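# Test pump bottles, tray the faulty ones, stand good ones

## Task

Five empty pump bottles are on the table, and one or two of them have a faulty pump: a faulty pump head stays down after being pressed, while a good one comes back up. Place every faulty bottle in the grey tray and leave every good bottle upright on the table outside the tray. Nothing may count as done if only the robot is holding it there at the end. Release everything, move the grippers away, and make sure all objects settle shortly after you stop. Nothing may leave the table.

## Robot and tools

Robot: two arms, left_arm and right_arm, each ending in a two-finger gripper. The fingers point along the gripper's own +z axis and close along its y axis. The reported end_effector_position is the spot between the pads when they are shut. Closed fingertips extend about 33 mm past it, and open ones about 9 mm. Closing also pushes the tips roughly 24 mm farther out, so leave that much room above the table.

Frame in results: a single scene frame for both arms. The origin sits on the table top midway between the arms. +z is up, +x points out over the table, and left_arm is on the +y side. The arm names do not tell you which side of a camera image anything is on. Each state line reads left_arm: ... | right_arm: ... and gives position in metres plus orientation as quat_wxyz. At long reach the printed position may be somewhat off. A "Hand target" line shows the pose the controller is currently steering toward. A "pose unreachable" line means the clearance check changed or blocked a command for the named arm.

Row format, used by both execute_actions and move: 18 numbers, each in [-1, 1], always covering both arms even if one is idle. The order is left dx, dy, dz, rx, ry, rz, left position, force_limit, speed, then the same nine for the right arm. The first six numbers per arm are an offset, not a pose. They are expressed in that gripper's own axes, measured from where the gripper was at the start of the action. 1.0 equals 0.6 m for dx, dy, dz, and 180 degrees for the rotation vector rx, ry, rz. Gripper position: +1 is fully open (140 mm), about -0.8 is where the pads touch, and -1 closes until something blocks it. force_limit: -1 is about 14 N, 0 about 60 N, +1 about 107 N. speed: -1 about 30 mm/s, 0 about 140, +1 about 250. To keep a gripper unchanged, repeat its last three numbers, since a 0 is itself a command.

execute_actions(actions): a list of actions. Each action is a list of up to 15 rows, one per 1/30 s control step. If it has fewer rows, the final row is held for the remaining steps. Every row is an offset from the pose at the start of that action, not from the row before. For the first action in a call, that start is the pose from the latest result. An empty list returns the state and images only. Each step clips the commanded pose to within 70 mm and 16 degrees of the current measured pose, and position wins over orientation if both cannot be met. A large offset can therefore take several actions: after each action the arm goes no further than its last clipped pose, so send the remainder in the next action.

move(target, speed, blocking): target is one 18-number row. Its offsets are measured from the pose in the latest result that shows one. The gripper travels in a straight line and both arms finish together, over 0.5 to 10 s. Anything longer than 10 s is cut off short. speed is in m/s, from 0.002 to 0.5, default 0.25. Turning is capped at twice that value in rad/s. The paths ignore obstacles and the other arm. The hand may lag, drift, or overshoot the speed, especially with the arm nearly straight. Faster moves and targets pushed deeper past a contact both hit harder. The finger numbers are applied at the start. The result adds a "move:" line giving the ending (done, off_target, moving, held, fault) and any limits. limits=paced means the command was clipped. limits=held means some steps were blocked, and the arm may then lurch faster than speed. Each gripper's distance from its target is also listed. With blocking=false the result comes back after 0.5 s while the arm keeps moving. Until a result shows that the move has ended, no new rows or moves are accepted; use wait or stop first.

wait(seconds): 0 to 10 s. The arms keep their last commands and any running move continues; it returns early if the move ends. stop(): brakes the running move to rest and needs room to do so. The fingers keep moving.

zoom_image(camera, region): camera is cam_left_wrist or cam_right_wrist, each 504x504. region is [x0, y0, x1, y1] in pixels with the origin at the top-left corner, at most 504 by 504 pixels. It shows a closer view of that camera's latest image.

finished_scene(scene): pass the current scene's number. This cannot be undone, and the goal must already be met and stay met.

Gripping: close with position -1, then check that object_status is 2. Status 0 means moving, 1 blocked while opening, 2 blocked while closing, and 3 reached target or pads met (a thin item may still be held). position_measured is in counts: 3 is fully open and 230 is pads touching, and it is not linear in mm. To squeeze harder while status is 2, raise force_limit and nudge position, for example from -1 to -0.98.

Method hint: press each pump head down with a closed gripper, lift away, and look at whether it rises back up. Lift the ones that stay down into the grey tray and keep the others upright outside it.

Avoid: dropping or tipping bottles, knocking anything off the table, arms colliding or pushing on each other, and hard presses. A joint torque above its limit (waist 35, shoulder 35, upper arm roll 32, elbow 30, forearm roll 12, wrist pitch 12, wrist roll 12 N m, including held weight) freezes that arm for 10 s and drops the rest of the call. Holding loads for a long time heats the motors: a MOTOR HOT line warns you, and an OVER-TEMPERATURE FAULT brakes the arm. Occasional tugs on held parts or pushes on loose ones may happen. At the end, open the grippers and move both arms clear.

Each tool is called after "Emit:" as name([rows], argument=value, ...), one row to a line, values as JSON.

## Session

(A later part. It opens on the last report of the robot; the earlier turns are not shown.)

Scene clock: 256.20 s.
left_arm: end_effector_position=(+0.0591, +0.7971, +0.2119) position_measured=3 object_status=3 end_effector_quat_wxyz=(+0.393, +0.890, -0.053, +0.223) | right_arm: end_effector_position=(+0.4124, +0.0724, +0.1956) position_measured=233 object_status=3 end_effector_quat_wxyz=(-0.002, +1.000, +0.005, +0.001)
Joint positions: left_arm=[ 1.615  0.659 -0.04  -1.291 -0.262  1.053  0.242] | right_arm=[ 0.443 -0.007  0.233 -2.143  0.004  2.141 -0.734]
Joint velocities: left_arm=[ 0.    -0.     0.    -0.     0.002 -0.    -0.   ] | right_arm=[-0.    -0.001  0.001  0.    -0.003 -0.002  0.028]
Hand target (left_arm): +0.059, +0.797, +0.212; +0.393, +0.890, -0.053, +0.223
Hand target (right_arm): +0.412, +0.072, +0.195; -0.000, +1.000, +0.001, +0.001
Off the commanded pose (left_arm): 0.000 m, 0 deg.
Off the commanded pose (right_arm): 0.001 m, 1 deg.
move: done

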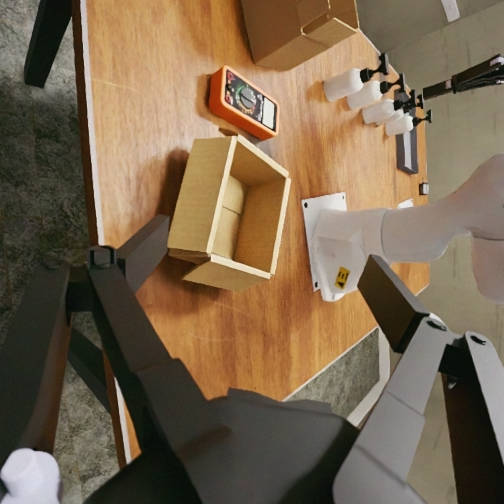

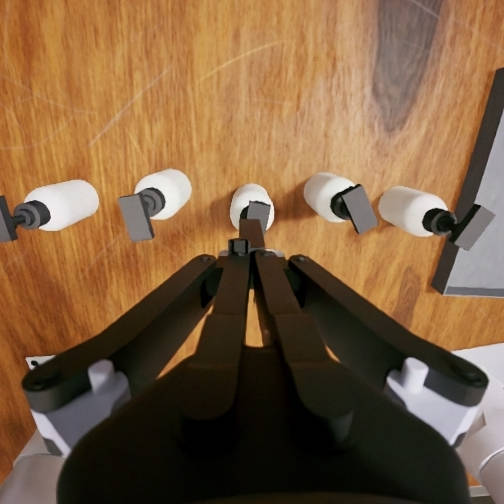

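Emit:
move(target=[0,0,0,0,0,0,1,0,0, -0.0083,0.0042,0.071,-0.0013,-0.0006,0.0032,-1,0,0.5], speed=0.04)

Emit:
zoom_image(camera="cam_left_wrist", region=[350, 50, 470, 150])

Emit:
move(target=[0,0,0,0,0,0,1,0,0, -0.004,0.002,-0.062,-0.002,-0.0013,0,-1,0,0.5], speed=0.055)

Emit:
move(target=[0,0,0,0,0,0,1,0,0, 0.0275,-0.1725,0,0,0,0,-1,0,0.5], speed=0.2)

Emit:
zoom_image(camera="cam_left_wrist", region=[320, 40, 460, 150])

Emit:
zoom_image(camera="cam_right_wrist", region=[110, 150, 390, 290])

Scene clock: 269.60 s.
left_arm: end_effector_position=(+0.0591, +0.7971, +0.2119) position_measured=3 object_status=3 end_effector_quat_wxyz=(+0.393, +0.890, -0.053, +0.223) | right_arm: end_effector_position=(+0.4104, +0.0715, +0.1591) position_measured=233 object_status=3 end_effector_quat_wxyz=(-0.004, +1.000, +0.000, +0.003)
Joint positions: left_arm=[ 1.615  0.659 -0.04  -1.291 -0.262  1.053  0.242] | right_arm=[ 0.446  0.029  0.233 -2.202 -0.007  2.239 -0.715]
Joint velocities: left_arm=[-0.001  0.001 -0.002 -0.001  0.001 -0.001  0.002] | right_arm=[-0.001  0.001 -0.001 -0.003 -0.     0.015  0.004]
Hand target (left_arm): +0.059, +0.797, +0.212; +0.393, +0.890, -0.053, +0.223
Hand target (right_arm): +0.408, +0.070, +0.153; -0.000, +1.000, +0.000, +0.000
Off the commanded pose (left_arm): 0.000 m, 0 deg.
Off the commanded pose (right_arm): 0.007 m, 1 deg.
move: off_target (right_arm)

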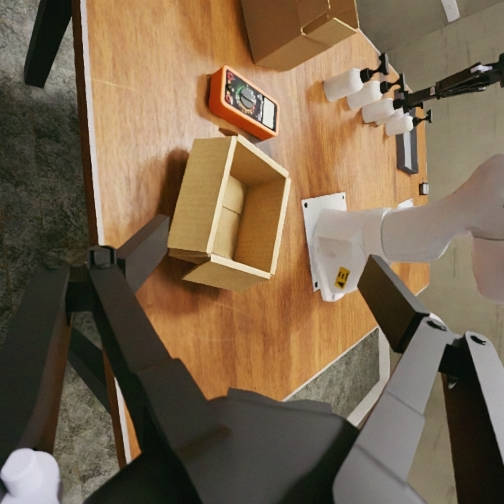

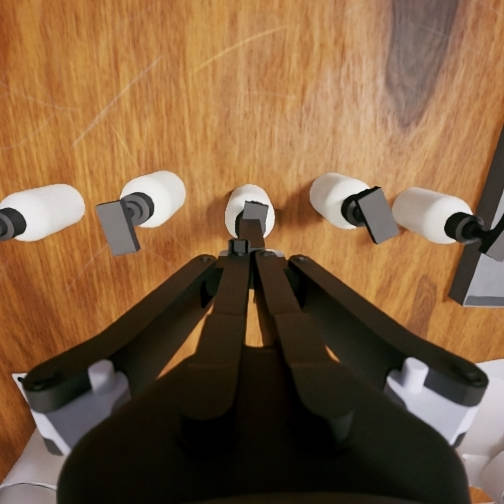

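Region (350, 50, 470, 150) of cam_left_wrist's 504x504 image, scaled by 4.200, with more detail than that image has.

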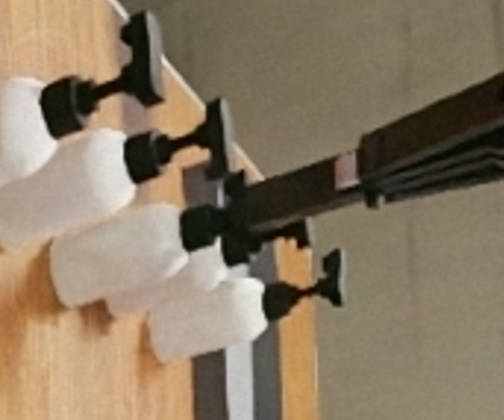

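Scene clock: 270.77 s.
left_arm: end_effector_position=(+0.0591, +0.7971, +0.2119) position_measured=3 object_status=3 end_effector_quat_wxyz=(+0.393, +0.890, -0.053, +0.223) | right_arm: end_effector_position=(+0.4088, +0.0700, +0.1954) position_measured=233 object_status=3 end_effector_quat_wxyz=(-0.001, +1.000, -0.001, +0.003)
Joint positions: left_arm=[ 1.615  0.659 -0.04  -1.291 -0.262  1.053  0.242] | right_arm=[ 0.446 -0.019  0.233 -2.157  0.002  2.144 -0.718]
Joint velocities: left_arm=[-0.     0.    -0.    -0.001  0.001  0.     0.   ] | right_arm=[-0.002 -0.001 -0.001  0.001  0.001 -0.009 -0.001]
Hand target (left_arm): +0.059, +0.797, +0.212; +0.393, +0.890, -0.053, +0.223
Hand target (right_arm): +0.408, +0.070, +0.196; -0.001, +1.000, +0.001, +0.001
Off the commanded pose (left_arm): 0.000 m, 0 deg.
Off the commanded pose (right_arm): 0.001 m, 0 deg.
move: done

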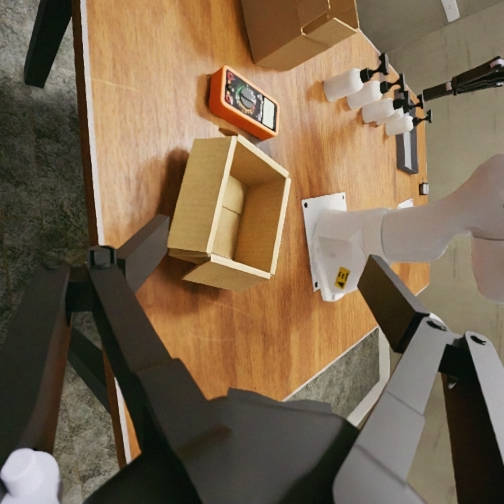

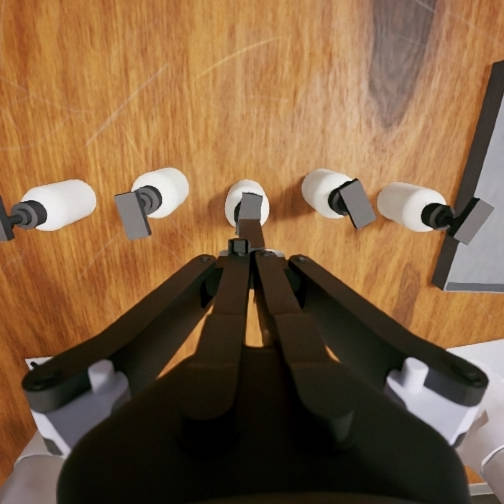

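Scene clock: 271.97 s.
left_arm: end_effector_position=(+0.0591, +0.7971, +0.2119) position_measured=3 object_status=3 end_effector_quat_wxyz=(+0.393, +0.890, -0.053, +0.223) | right_arm: end_effector_position=(+0.4255, +0.1746, +0.1960) position_measured=233 object_status=3 end_effector_quat_wxyz=(-0.004, +1.000, +0.005, +0.002)
Joint positions: left_arm=[ 1.615  0.659 -0.04  -1.291 -0.262  1.053  0.242] | right_arm=[ 0.537  0.255  0.252 -1.806 -0.071  2.061 -0.591]
Joint velocities: left_arm=[ 0.     0.     0.     0.     0.002 -0.001  0.001] | right_arm=[ 0.002  0.    -0.002  0.001 -0.001 -0.009  0.028]
Hand target (left_arm): +0.059, +0.797, +0.212; +0.393, +0.890, -0.053, +0.223
Hand target (right_arm): +0.426, +0.173, +0.196; -0.001, +1.000, -0.001, +0.003
Off the commanded pose (left_arm): 0.000 m, 0 deg.
Off the commanded pose (right_arm): 0.001 m, 1 deg.
move: done

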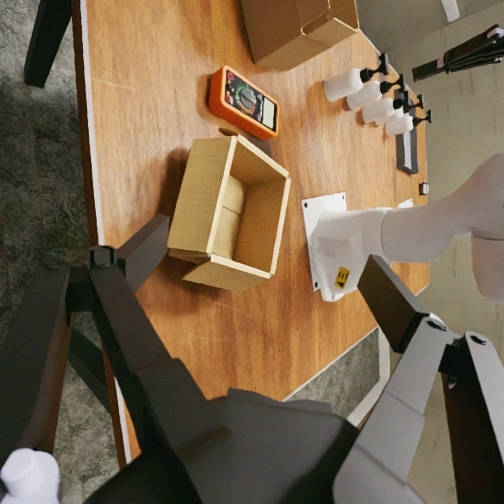

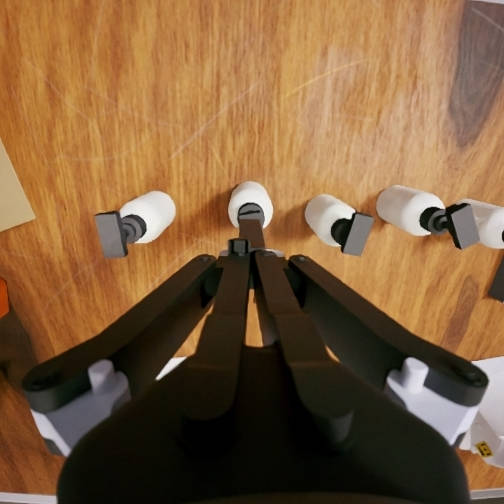

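Region (320, 40, 460, 150) of cam_left_wrist's 504x504 image, scaled by 3.600, with more detail than that image has; it fills the top 396 rows of this view, and the rest is white.

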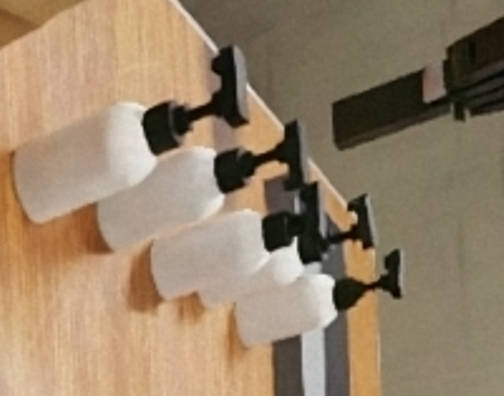

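Region (110, 150, 390, 290) of cam_right_wrist's 504x504 image, scaled by 1.800, with more detail than that image has.

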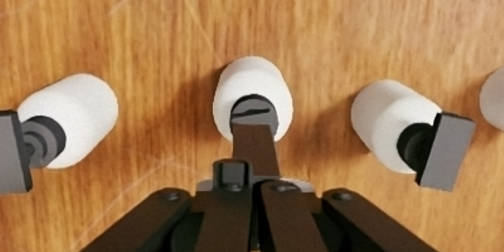

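Emit:
move(target=[0,0,0,0,0,0,1,0,0, -0.005,0.002,0.0733,-0.0025,-0.0013,0.0032,-1,0,0.5], speed=0.04)

Emit:
zoom_image(camera="cam_left_wrist", region=[320, 40, 460, 150])

Emit:
move(target=[0,0,0,0,0,0,1,0,0, -0.004,0.003,-0.062,-0.0025,-0.002,0,-1,0,0.5], speed=0.055)

Emit:
move(target=[0,0,0,0,0,0,1,0,0, -0.0225,-0.2125,0,0,-0.001,0,-1,0,0.5], speed=0.2)

Emit:
zoom_image(camera="cam_left_wrist", region=[320, 30, 460, 150])

Emit:
zoom_image(camera="cam_right_wrist", region=[180, 150, 460, 290])

Scene clock: 287.27 s.
left_arm: end_effector_position=(+0.0591, +0.7971, +0.2119) position_measured=3 object_status=3 end_effector_quat_wxyz=(+0.393, +0.890, -0.053, +0.223) | right_arm: end_effector_position=(+0.4242, +0.1764, +0.1594) position_measured=233 object_status=3 end_effector_quat_wxyz=(-0.004, +1.000, +0.001, +0.003)
Joint positions: left_arm=[ 1.615  0.659 -0.04  -1.291 -0.262  1.053  0.242] | right_arm=[ 0.54   0.292  0.252 -1.852 -0.085  2.144 -0.572]
Joint velocities: left_arm=[ 0.     0.     0.001 -0.     0.     0.    -0.   ] | right_arm=[ 0.001  0.002  0.    -0.001 -0.001  0.013  0.004]
Hand target (left_arm): +0.059, +0.797, +0.212; +0.393, +0.890, -0.053, +0.223
Hand target (right_arm): +0.423, +0.174, +0.152; +0.000, +1.000, -0.000, +0.000
Off the commanded pose (left_arm): 0.000 m, 0 deg.
Off the commanded pose (right_arm): 0.008 m, 1 deg.
move: off_target (right_arm)

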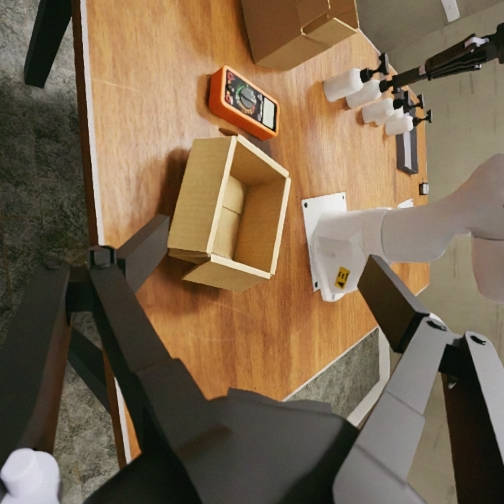

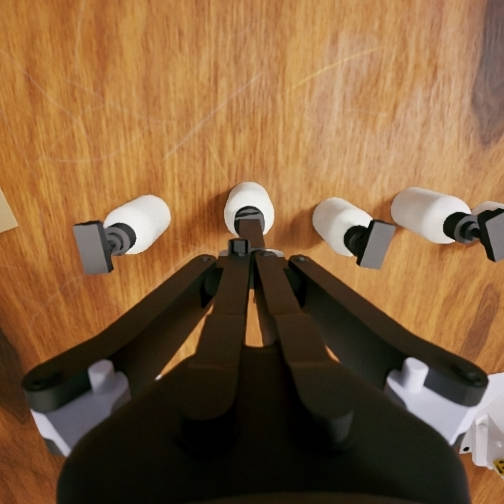

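Region (320, 40, 460, 150) of cam_left_wrist's 504x504 image, scaled by 3.600, with more detail than that image has; it fills the top 396 rows of this view, and the rest is white.

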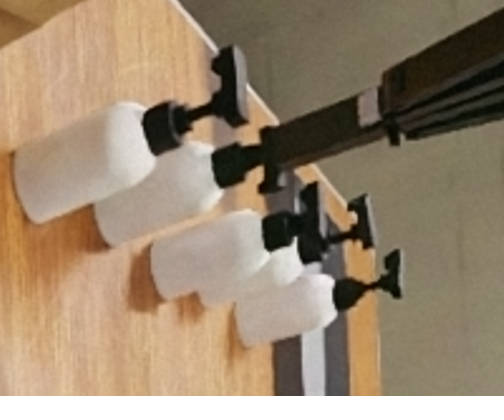

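Scene clock: 288.43 s.
left_arm: end_effector_position=(+0.0591, +0.7971, +0.2119) position_measured=3 object_status=3 end_effector_quat_wxyz=(+0.393, +0.890, -0.053, +0.223) | right_arm: end_effector_position=(+0.4232, +0.1740, +0.1958) position_measured=233 object_status=3 end_effector_quat_wxyz=(-0.001, +1.000, -0.001, +0.002)
Joint positions: left_arm=[ 1.615  0.659 -0.04  -1.291 -0.262  1.053  0.242] | right_arm=[ 0.54   0.255  0.253 -1.805 -0.074  2.054 -0.576]
Joint velocities: left_arm=[-0.    -0.    -0.    -0.001  0.     0.    -0.001] | right_arm=[-0.001 -0.002  0.001 -0.001  0.002 -0.01  -0.002]
Hand target (left_arm): +0.059, +0.797, +0.212; +0.393, +0.890, -0.053, +0.223
Hand target (right_arm): +0.421, +0.174, +0.197; -0.000, +1.000, +0.002, -0.001
Off the commanded pose (left_arm): 0.000 m, 0 deg.
Off the commanded pose (right_arm): 0.002 m, 0 deg.
move: done

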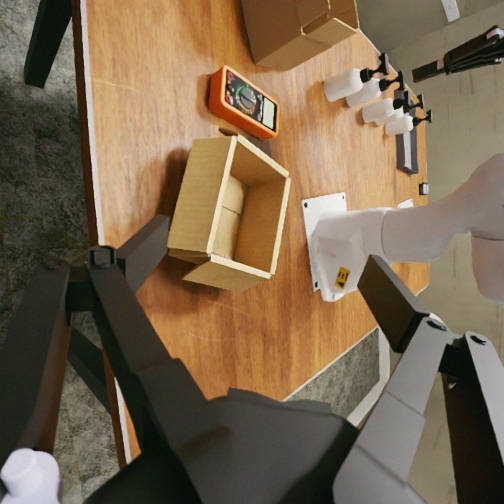

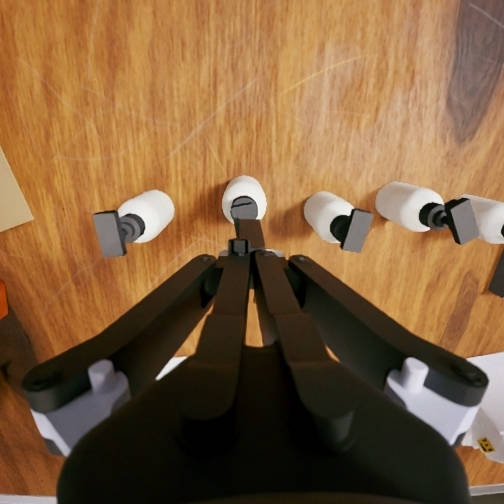

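Scene clock: 289.77 s.
left_arm: end_effector_position=(+0.0591, +0.7971, +0.2119) position_measured=3 object_status=3 end_effector_quat_wxyz=(+0.393, +0.890, -0.053, +0.223) | right_arm: end_effector_position=(+0.4105, +0.3031, +0.1966) position_measured=233 object_status=3 end_effector_quat_wxyz=(-0.003, +1.000, +0.005, +0.001)
Joint positions: left_arm=[ 1.615  0.659 -0.04  -1.291 -0.262  1.053  0.242] | right_arm=[ 0.728  0.607  0.228 -1.27  -0.133  1.869 -0.451]
Joint velocities: left_arm=[ 0.     0.002 -0.    -0.    -0.001 -0.001  0.002] | right_arm=[ 0.006  0.001 -0.003  0.002  0.001 -0.014  0.017]
Hand target (left_arm): +0.059, +0.797, +0.212; +0.393, +0.890, -0.053, +0.223
Hand target (right_arm): +0.410, +0.302, +0.196; -0.001, +1.000, -0.000, +0.000
Off the commanded pose (left_arm): 0.000 m, 0 deg.
Off the commanded pose (right_arm): 0.002 m, 1 deg.
move: done

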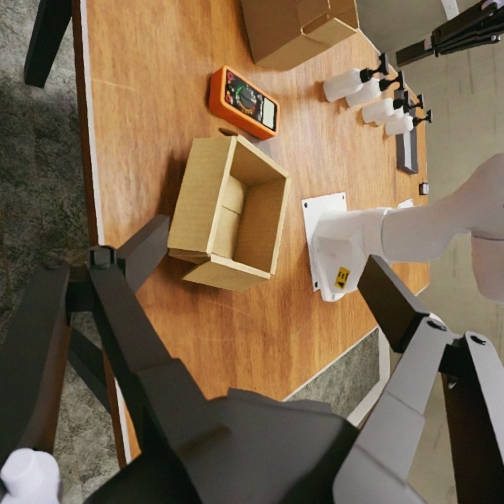

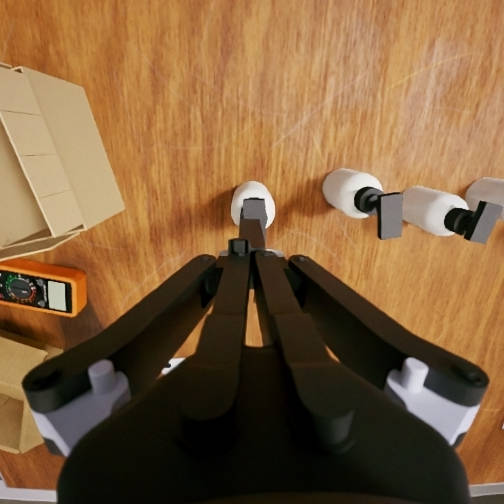

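Region (320, 30, 460, 150) of cam_left_wrist's 504x504 image, scaled by 3.600, with more detail than that image has; it fills the top 432 rows of this view, and the rest is white.

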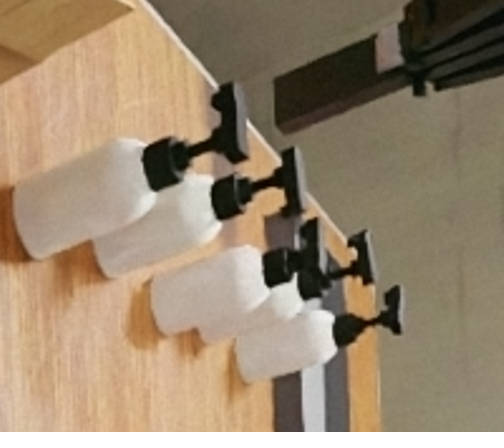

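Region (180, 150, 460, 290) of cam_right_wrist's 504x504 image, scaled by 1.800, with more detail than that image has.

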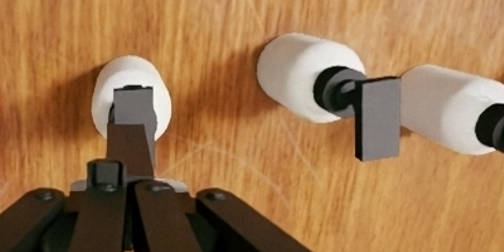

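Emit:
move(target=[0,0,0,0,0,0,1,0,0, -0.004,0.007,0.076,-0.0019,-0.0006,0.0032,-1,0,0.5], speed=0.04)

Emit:
zoom_image(camera="cam_left_wrist", region=[320, 30, 460, 150])

Emit:
move(target=[0,0,0,0,0,0,1,0,0, -0.003,0.004,-0.07,-0.0025,-0.002,0,-1,0,0.5], speed=0.055)

Emit:
zoom_image(camera="cam_left_wrist", region=[320, 30, 460, 150])

Scene clock: 300.73 s.
left_arm: end_effector_position=(+0.0591, +0.7971, +0.2119) position_measured=3 object_status=3 end_effector_quat_wxyz=(+0.393, +0.890, -0.053, +0.223) | right_arm: end_effector_position=(+0.4080, +0.3027, +0.1595) position_measured=233 object_status=3 end_effector_quat_wxyz=(-0.006, +1.000, +0.002, +0.001)
Joint positions: left_arm=[ 1.615  0.659 -0.04  -1.291 -0.262  1.053  0.242] | right_arm=[ 0.728  0.614  0.221 -1.354 -0.133  1.965 -0.441]
Joint velocities: left_arm=[ 0.     0.     0.    -0.    -0.001  0.001 -0.   ] | right_arm=[-0.001  0.001 -0.003 -0.003  0.001  0.014  0.002]
Hand target (left_arm): +0.059, +0.797, +0.212; +0.393, +0.890, -0.053, +0.223
Hand target (right_arm): +0.408, +0.299, +0.151; -0.000, +1.000, -0.001, -0.000
Off the commanded pose (left_arm): 0.000 m, 0 deg.
Off the commanded pose (right_arm): 0.009 m, 1 deg.
move: off_target (right_arm)

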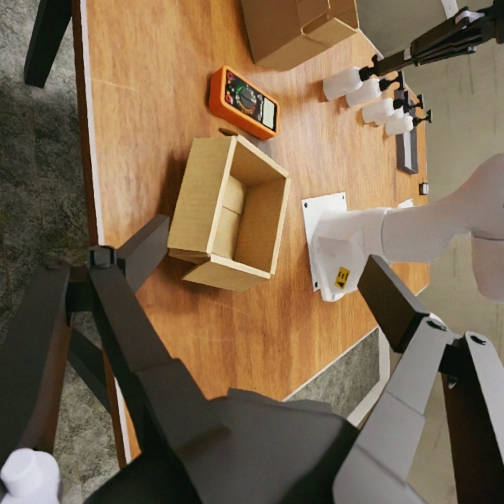

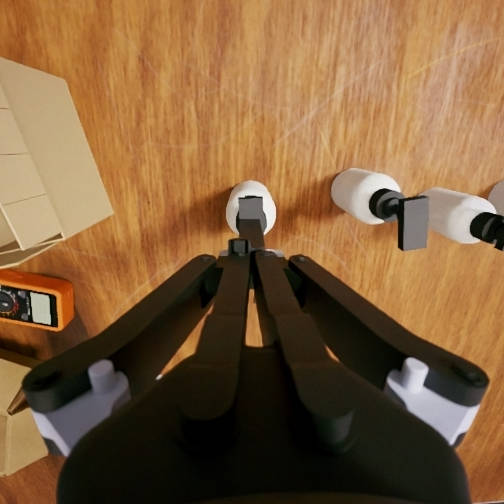

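Region (320, 30, 460, 150) of cam_left_wrist's 504x504 image, scaled by 3.600, with more detail than that image has; it fills the top 432 rows of this view, and the rest is white.

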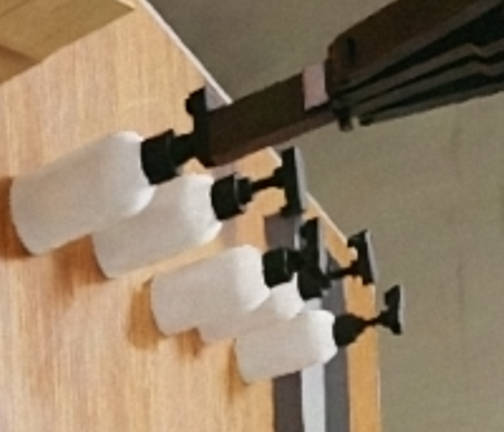

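Scene clock: 301.97 s.
left_arm: end_effector_position=(+0.0591, +0.7971, +0.2119) position_measured=3 object_status=3 end_effector_quat_wxyz=(+0.393, +0.890, -0.053, +0.223) | right_arm: end_effector_position=(+0.4078, +0.2999, +0.2009) position_measured=233 object_status=3 end_effector_quat_wxyz=(-0.002, +1.000, +0.000, +0.000)
Joint positions: left_arm=[ 1.615  0.659 -0.04  -1.291 -0.262  1.053  0.242] | right_arm=[ 0.728  0.59   0.227 -1.286 -0.13   1.866 -0.442]
Joint velocities: left_arm=[ 0.     0.     0.001  0.001 -0.    -0.001 -0.003] | right_arm=[ 0.002 -0.002  0.004  0.    -0.001 -0.01  -0.002]
Hand target (left_arm): +0.059, +0.797, +0.212; +0.393, +0.890, -0.053, +0.223
Hand target (right_arm): +0.406, +0.300, +0.201; -0.002, +1.000, +0.002, -0.002
Off the commanded pose (left_arm): 0.000 m, 0 deg.
Off the commanded pose (right_arm): 0.002 m, 0 deg.
move: done

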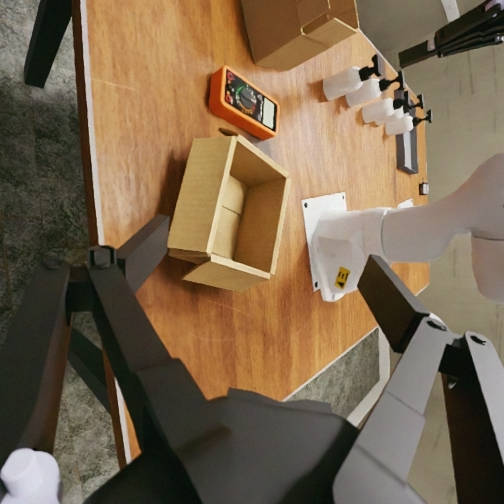

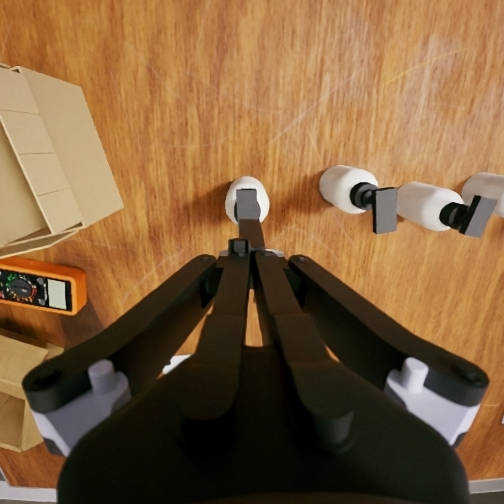

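Region (320, 30, 460, 150) of cam_left_wrist's 504x504 image, scaled by 3.600, with more detail than that image has; it fills the top 432 rows of this view, and the rest is white.

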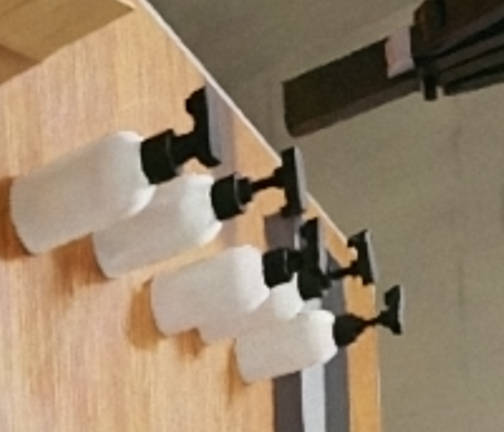

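Emit:
move(target=[0,0,0,0,0,0,1,0,0, 0.007,-0.007,0.05,-0.0013,0,0,0.17,0,1], speed=0.1)

Emit:
zoom_image(camera="cam_right_wrist", region=[130, 150, 430, 330])

Scene clock: 318.17 s.
left_arm: end_effector_position=(+0.0591, +0.7971, +0.2119) position_measured=3 object_status=3 end_effector_quat_wxyz=(+0.393, +0.890, -0.053, +0.223) | right_arm: end_effector_position=(+0.4105, +0.3032, +0.1709) position_measured=108 object_status=3 end_effector_quat_wxyz=(+0.001, +1.000, +0.001, -0.003)
Joint positions: left_arm=[ 1.615  0.659 -0.04  -1.291 -0.262  1.053  0.242] | right_arm=[ 0.729  0.633  0.224 -1.291 -0.135  1.905 -0.442]
Joint velocities: left_arm=[ 0.001 -0.001  0.     0.001 -0.001 -0.001  0.001] | right_arm=[ 0.001  0.001 -0.001  0.    -0.001  0.014  0.001]
Hand target (left_arm): +0.059, +0.797, +0.212; +0.393, +0.890, -0.053, +0.223
Hand target (right_arm): +0.412, +0.304, +0.171; -0.000, +1.000, +0.000, +0.000
Off the commanded pose (left_arm): 0.000 m, 0 deg.
Off the commanded pose (right_arm): 0.002 m, 0 deg.
move: done

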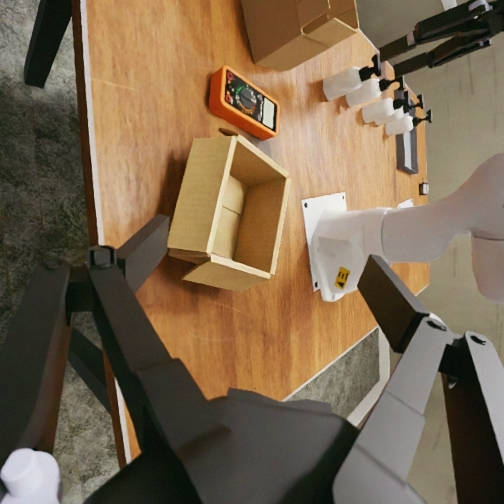

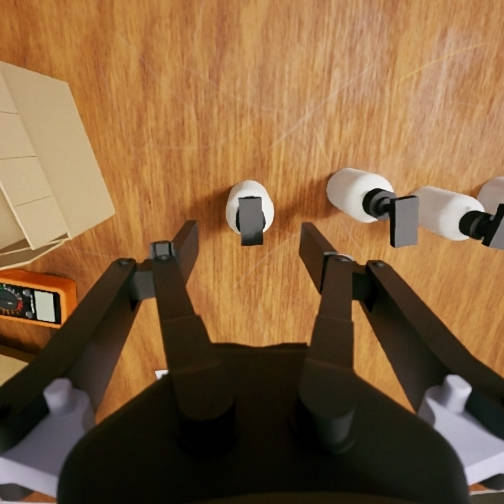

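Region (130, 150, 430, 330) of cam_right_wrist's 504x504 image, scaled by 1.680, with more detail than that image has; it fills the top 302 rows of this view, and the rest is white.

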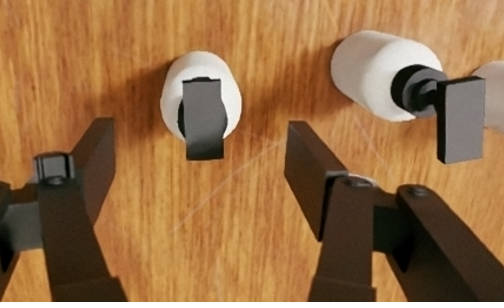

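Emit:
move(target=[0,0,0,0,0,0,1,0,0, 0.0043,-0.001,0.1715,0.0006,0.0019,0.0006,0.17,0,1], speed=0.15)

Emit:
execute_actions([
  [[0,0,0,0,0,0,1,0,0, 0,0,0,0,0,0,-1,0,-0.3]],
])

Scene clock: 328.73 s.
left_arm: end_effector_position=(+0.0591, +0.7971, +0.2119) position_measured=3 object_status=3 end_effector_quat_wxyz=(+0.393, +0.890, -0.053, +0.223) | right_arm: end_effector_position=(+0.4109, +0.3022, +0.0666) position_measured=108 object_status=3 end_effector_quat_wxyz=(+0.002, +1.000, +0.001, -0.003)
Joint positions: left_arm=[ 1.615  0.659 -0.04  -1.291 -0.262  1.053  0.242] | right_arm=[ 0.734  0.73   0.204 -1.401 -0.155  2.108 -0.431]
Joint velocities: left_arm=[ 0.     0.001  0.    -0.    -0.    -0.    -0.   ] | right_arm=[ 0.001 -0.001 -0.001  0.001 -0.     0.01   0.003]
Hand target (left_arm): +0.059, +0.797, +0.212; +0.393, +0.890, -0.053, +0.223
Hand target (right_arm): +0.413, +0.304, +0.068; +0.000, +1.000, -0.000, +0.000
Off the commanded pose (left_arm): 0.000 m, 0 deg.
Off the commanded pose (right_arm): 0.003 m, 0 deg.
move: done

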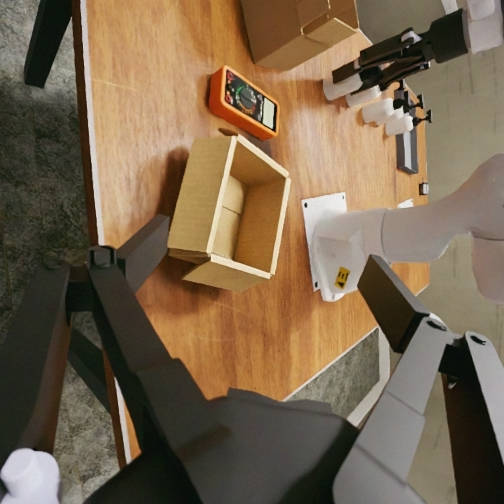

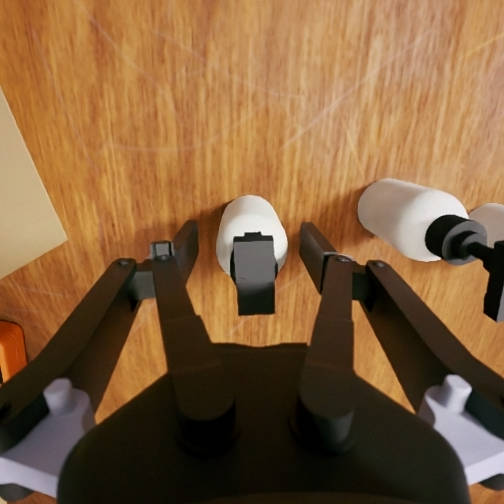

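Scene clock: 329.23 s.
left_arm: end_effector_position=(+0.0591, +0.7971, +0.2119) position_measured=3 object_status=3 end_effector_quat_wxyz=(+0.393, +0.890, -0.053, +0.223) | right_arm: end_effector_position=(+0.4110, +0.3024, +0.0671) position_measured=160 object_status=0 end_effector_quat_wxyz=(+0.002, +1.000, +0.001, -0.003)
Joint positions: left_arm=[ 1.615  0.659 -0.04  -1.291 -0.262  1.053  0.242] | right_arm=[ 0.734  0.729  0.204 -1.401 -0.155  2.108 -0.431]
Joint velocities: left_arm=[ 0.001 -0.     0.001 -0.     0.    -0.001 -0.002] | right_arm=[ 0.001 -0.     0.    -0.001 -0.     0.     0.   ]
Hand target (left_arm): +0.059, +0.797, +0.212; +0.393, +0.890, -0.053, +0.223
Hand target (right_arm): +0.411, +0.302, +0.067; +0.002, +1.000, +0.001, -0.003
Off the commanded pose (left_arm): 0.000 m, 0 deg.
Off the commanded pose (right_arm): 0.000 m, 0 deg.

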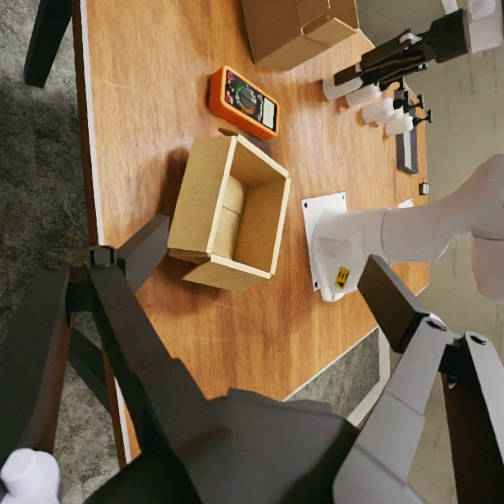

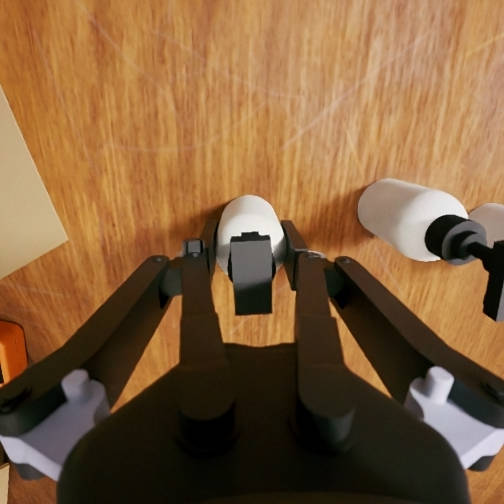

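Emit:
move(target=[0,0,0,0,0,0,1,0,0, 0,0.01,-0.295,0.0013,0.0019,0,-1,0,-0.3], speed=0.25)

Scene clock: 352.77 s.
left_arm: end_effector_position=(+0.0591, +0.7971, +0.2119) position_measured=3 object_status=3 end_effector_quat_wxyz=(+0.393, +0.890, -0.053, +0.223) | right_arm: end_effector_position=(+0.4138, +0.2970, +0.2438) position_measured=160 object_status=2 end_effector_quat_wxyz=(-0.001, +1.000, -0.002, +0.002)
Joint positions: left_arm=[ 1.615  0.659 -0.04  -1.291 -0.262  1.053  0.242] | right_arm=[ 0.73   0.586  0.225 -1.182 -0.129  1.759 -0.451]
Joint velocities: left_arm=[-0.001  0.001 -0.001  0.     0.    -0.    -0.001] | right_arm=[ 0.001 -0.001  0.002  0.001  0.    -0.012 -0.001]
Hand target (left_arm): +0.059, +0.797, +0.212; +0.393, +0.890, -0.053, +0.223
Hand target (right_arm): +0.411, +0.297, +0.244; -0.000, +1.000, +0.001, +0.000
Off the commanded pose (left_arm): 0.000 m, 0 deg.
Off the commanded pose (right_arm): 0.002 m, 0 deg.
move: done

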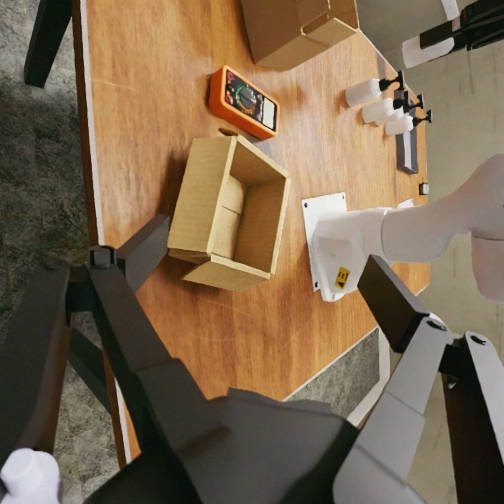

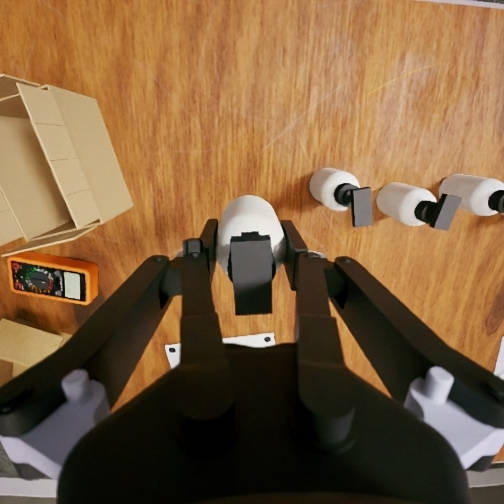

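Emit:
move(target=[0,0,0,0,0,0,1,0,0, 0.147,1.0,-0.003,-0.0006,-0.0013,-0.0013,-1,0,-0.3], speed=0.35)

Scene clock: 358.90 s.
left_arm: end_effector_position=(+0.0591, +0.7971, +0.2119) position_measured=3 object_status=3 end_effector_quat_wxyz=(+0.393, +0.890, -0.053, +0.223) | right_arm: end_effector_position=(+0.4959, -0.3024, +0.2434) position_measured=160 object_status=2 end_effector_quat_wxyz=(-0.003, +1.000, -0.007, -0.000)
Joint positions: left_arm=[ 1.615  0.659 -0.04  -1.291 -0.262  1.053  0.242] | right_arm=[ 0.296 -0.371 -0.372 -2.373 -0.141  2.022 -1.373]
Joint velocities: left_arm=[ 0.001 -0.    -0.    -0.002 -0.001 -0.     0.001] | right_arm=[-0.001  0.001  0.    -0.001 -0.    -0.001 -0.031]
Hand target (left_arm): +0.059, +0.797, +0.212; +0.393, +0.890, -0.053, +0.223
Hand target (right_arm): +0.496, -0.303, +0.245; -0.002, +1.000, -0.000, +0.001
Off the commanded pose (left_arm): 0.000 m, 0 deg.
Off the commanded pose (right_arm): 0.004 m, 1 deg.
move: off_target (right_arm)

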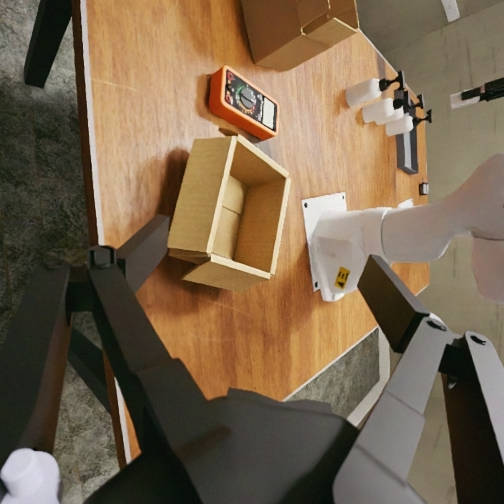

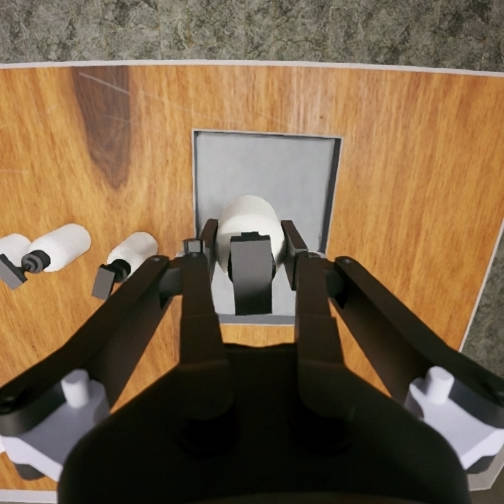

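Emit:
move(target=[0,0,0,0,0,0,1,0,0, 0.005,0.03,0.264,-0.0019,0,-0.0045,-1,0,-0.3], speed=0.22)

Emit:
move(target=[0,0,0,0,0,0,1,0,0, 0,0,0.025,0,0,0,-1,0,-0.3], speed=0.025)

Emit:
zoom_image(camera="cam_left_wrist", region=[370, 70, 490, 190])

Scene clock: 364.67 s.
left_arm: end_effector_position=(+0.0591, +0.7971, +0.2119) position_measured=3 object_status=3 end_effector_quat_wxyz=(+0.393, +0.890, -0.053, +0.223) | right_arm: end_effector_position=(+0.4968, -0.3208, +0.0848) position_measured=160 object_status=2 end_effector_quat_wxyz=(+0.002, +1.000, -0.004, -0.002)
Joint positions: left_arm=[ 1.615  0.659 -0.04  -1.291 -0.262  1.053  0.242] | right_arm=[ 0.307 -0.107 -0.459 -2.574 -0.084  2.471 -1.472]
Joint velocities: left_arm=[ 0.     0.     0.     0.001  0.001  0.    -0.001] | right_arm=[ 0.     0.002  0.001  0.     0.005  0.012 -0.022]
Hand target (left_arm): +0.059, +0.797, +0.212; +0.393, +0.890, -0.053, +0.223
Hand target (right_arm): +0.499, -0.321, +0.085; +0.001, +1.000, -0.001, +0.000
Off the commanded pose (left_arm): 0.000 m, 0 deg.
Off the commanded pose (right_arm): 0.002 m, 1 deg.
move: done

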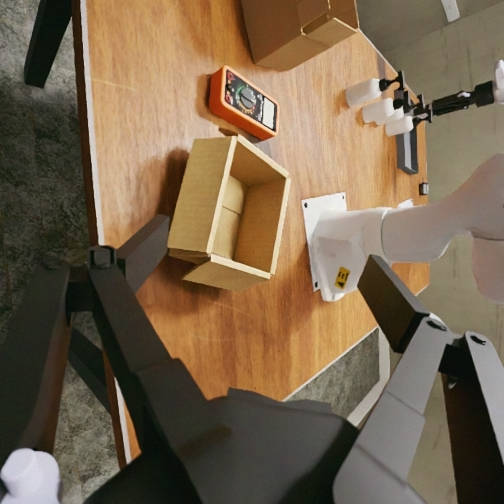

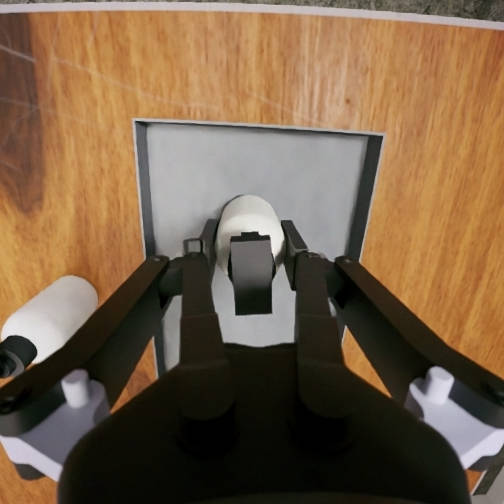

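Scene clock: 365.53 s.
left_arm: end_effector_position=(+0.0591, +0.7971, +0.2119) position_measured=3 object_status=3 end_effector_quat_wxyz=(+0.393, +0.890, -0.053, +0.223) | right_arm: end_effector_position=(+0.4961, -0.3217, +0.0706) position_measured=160 object_status=2 end_effector_quat_wxyz=(+0.004, +1.000, -0.006, -0.004)
Joint positions: left_arm=[ 1.615  0.659 -0.04  -1.291 -0.262  1.053  0.242] | right_arm=[ 0.307 -0.07  -0.459 -2.581 -0.065  2.51  -1.482]
Joint velocities: left_arm=[ 0.    -0.     0.001 -0.    -0.002 -0.001  0.001] | right_arm=[-0.001  0.001  0.001 -0.001  0.008  0.017 -0.012]
Hand target (left_arm): +0.059, +0.797, +0.212; +0.393, +0.890, -0.053, +0.223
Hand target (right_arm): +0.497, -0.321, +0.070; +0.003, +1.000, -0.004, -0.002
Off the commanded pose (left_arm): 0.000 m, 0 deg.
Off the commanded pose (right_arm): 0.001 m, 0 deg.
move: done

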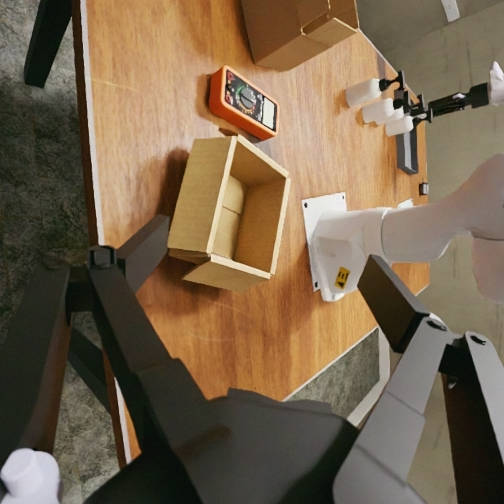

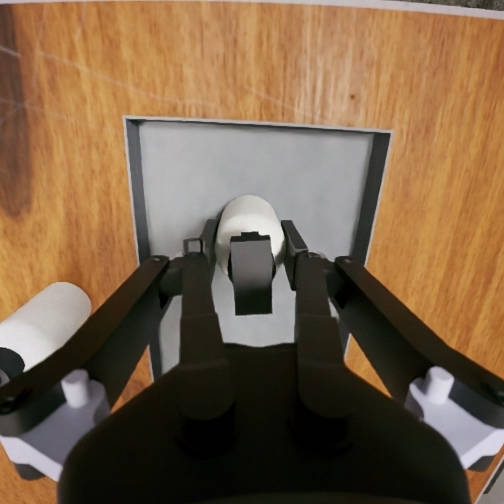

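Region (370, 70, 490, 190) of cam_left_wrist's 504x504 image, scaled by 4.200, with more detail than that image has.

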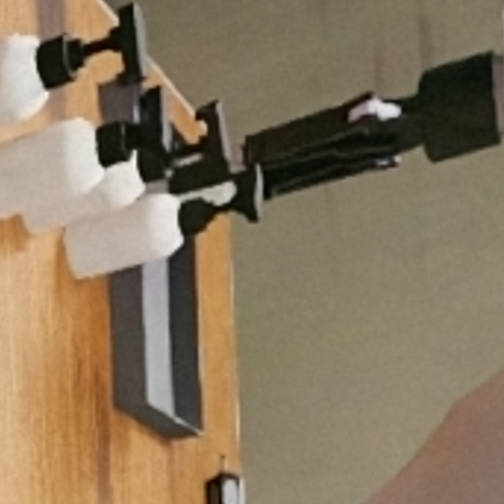

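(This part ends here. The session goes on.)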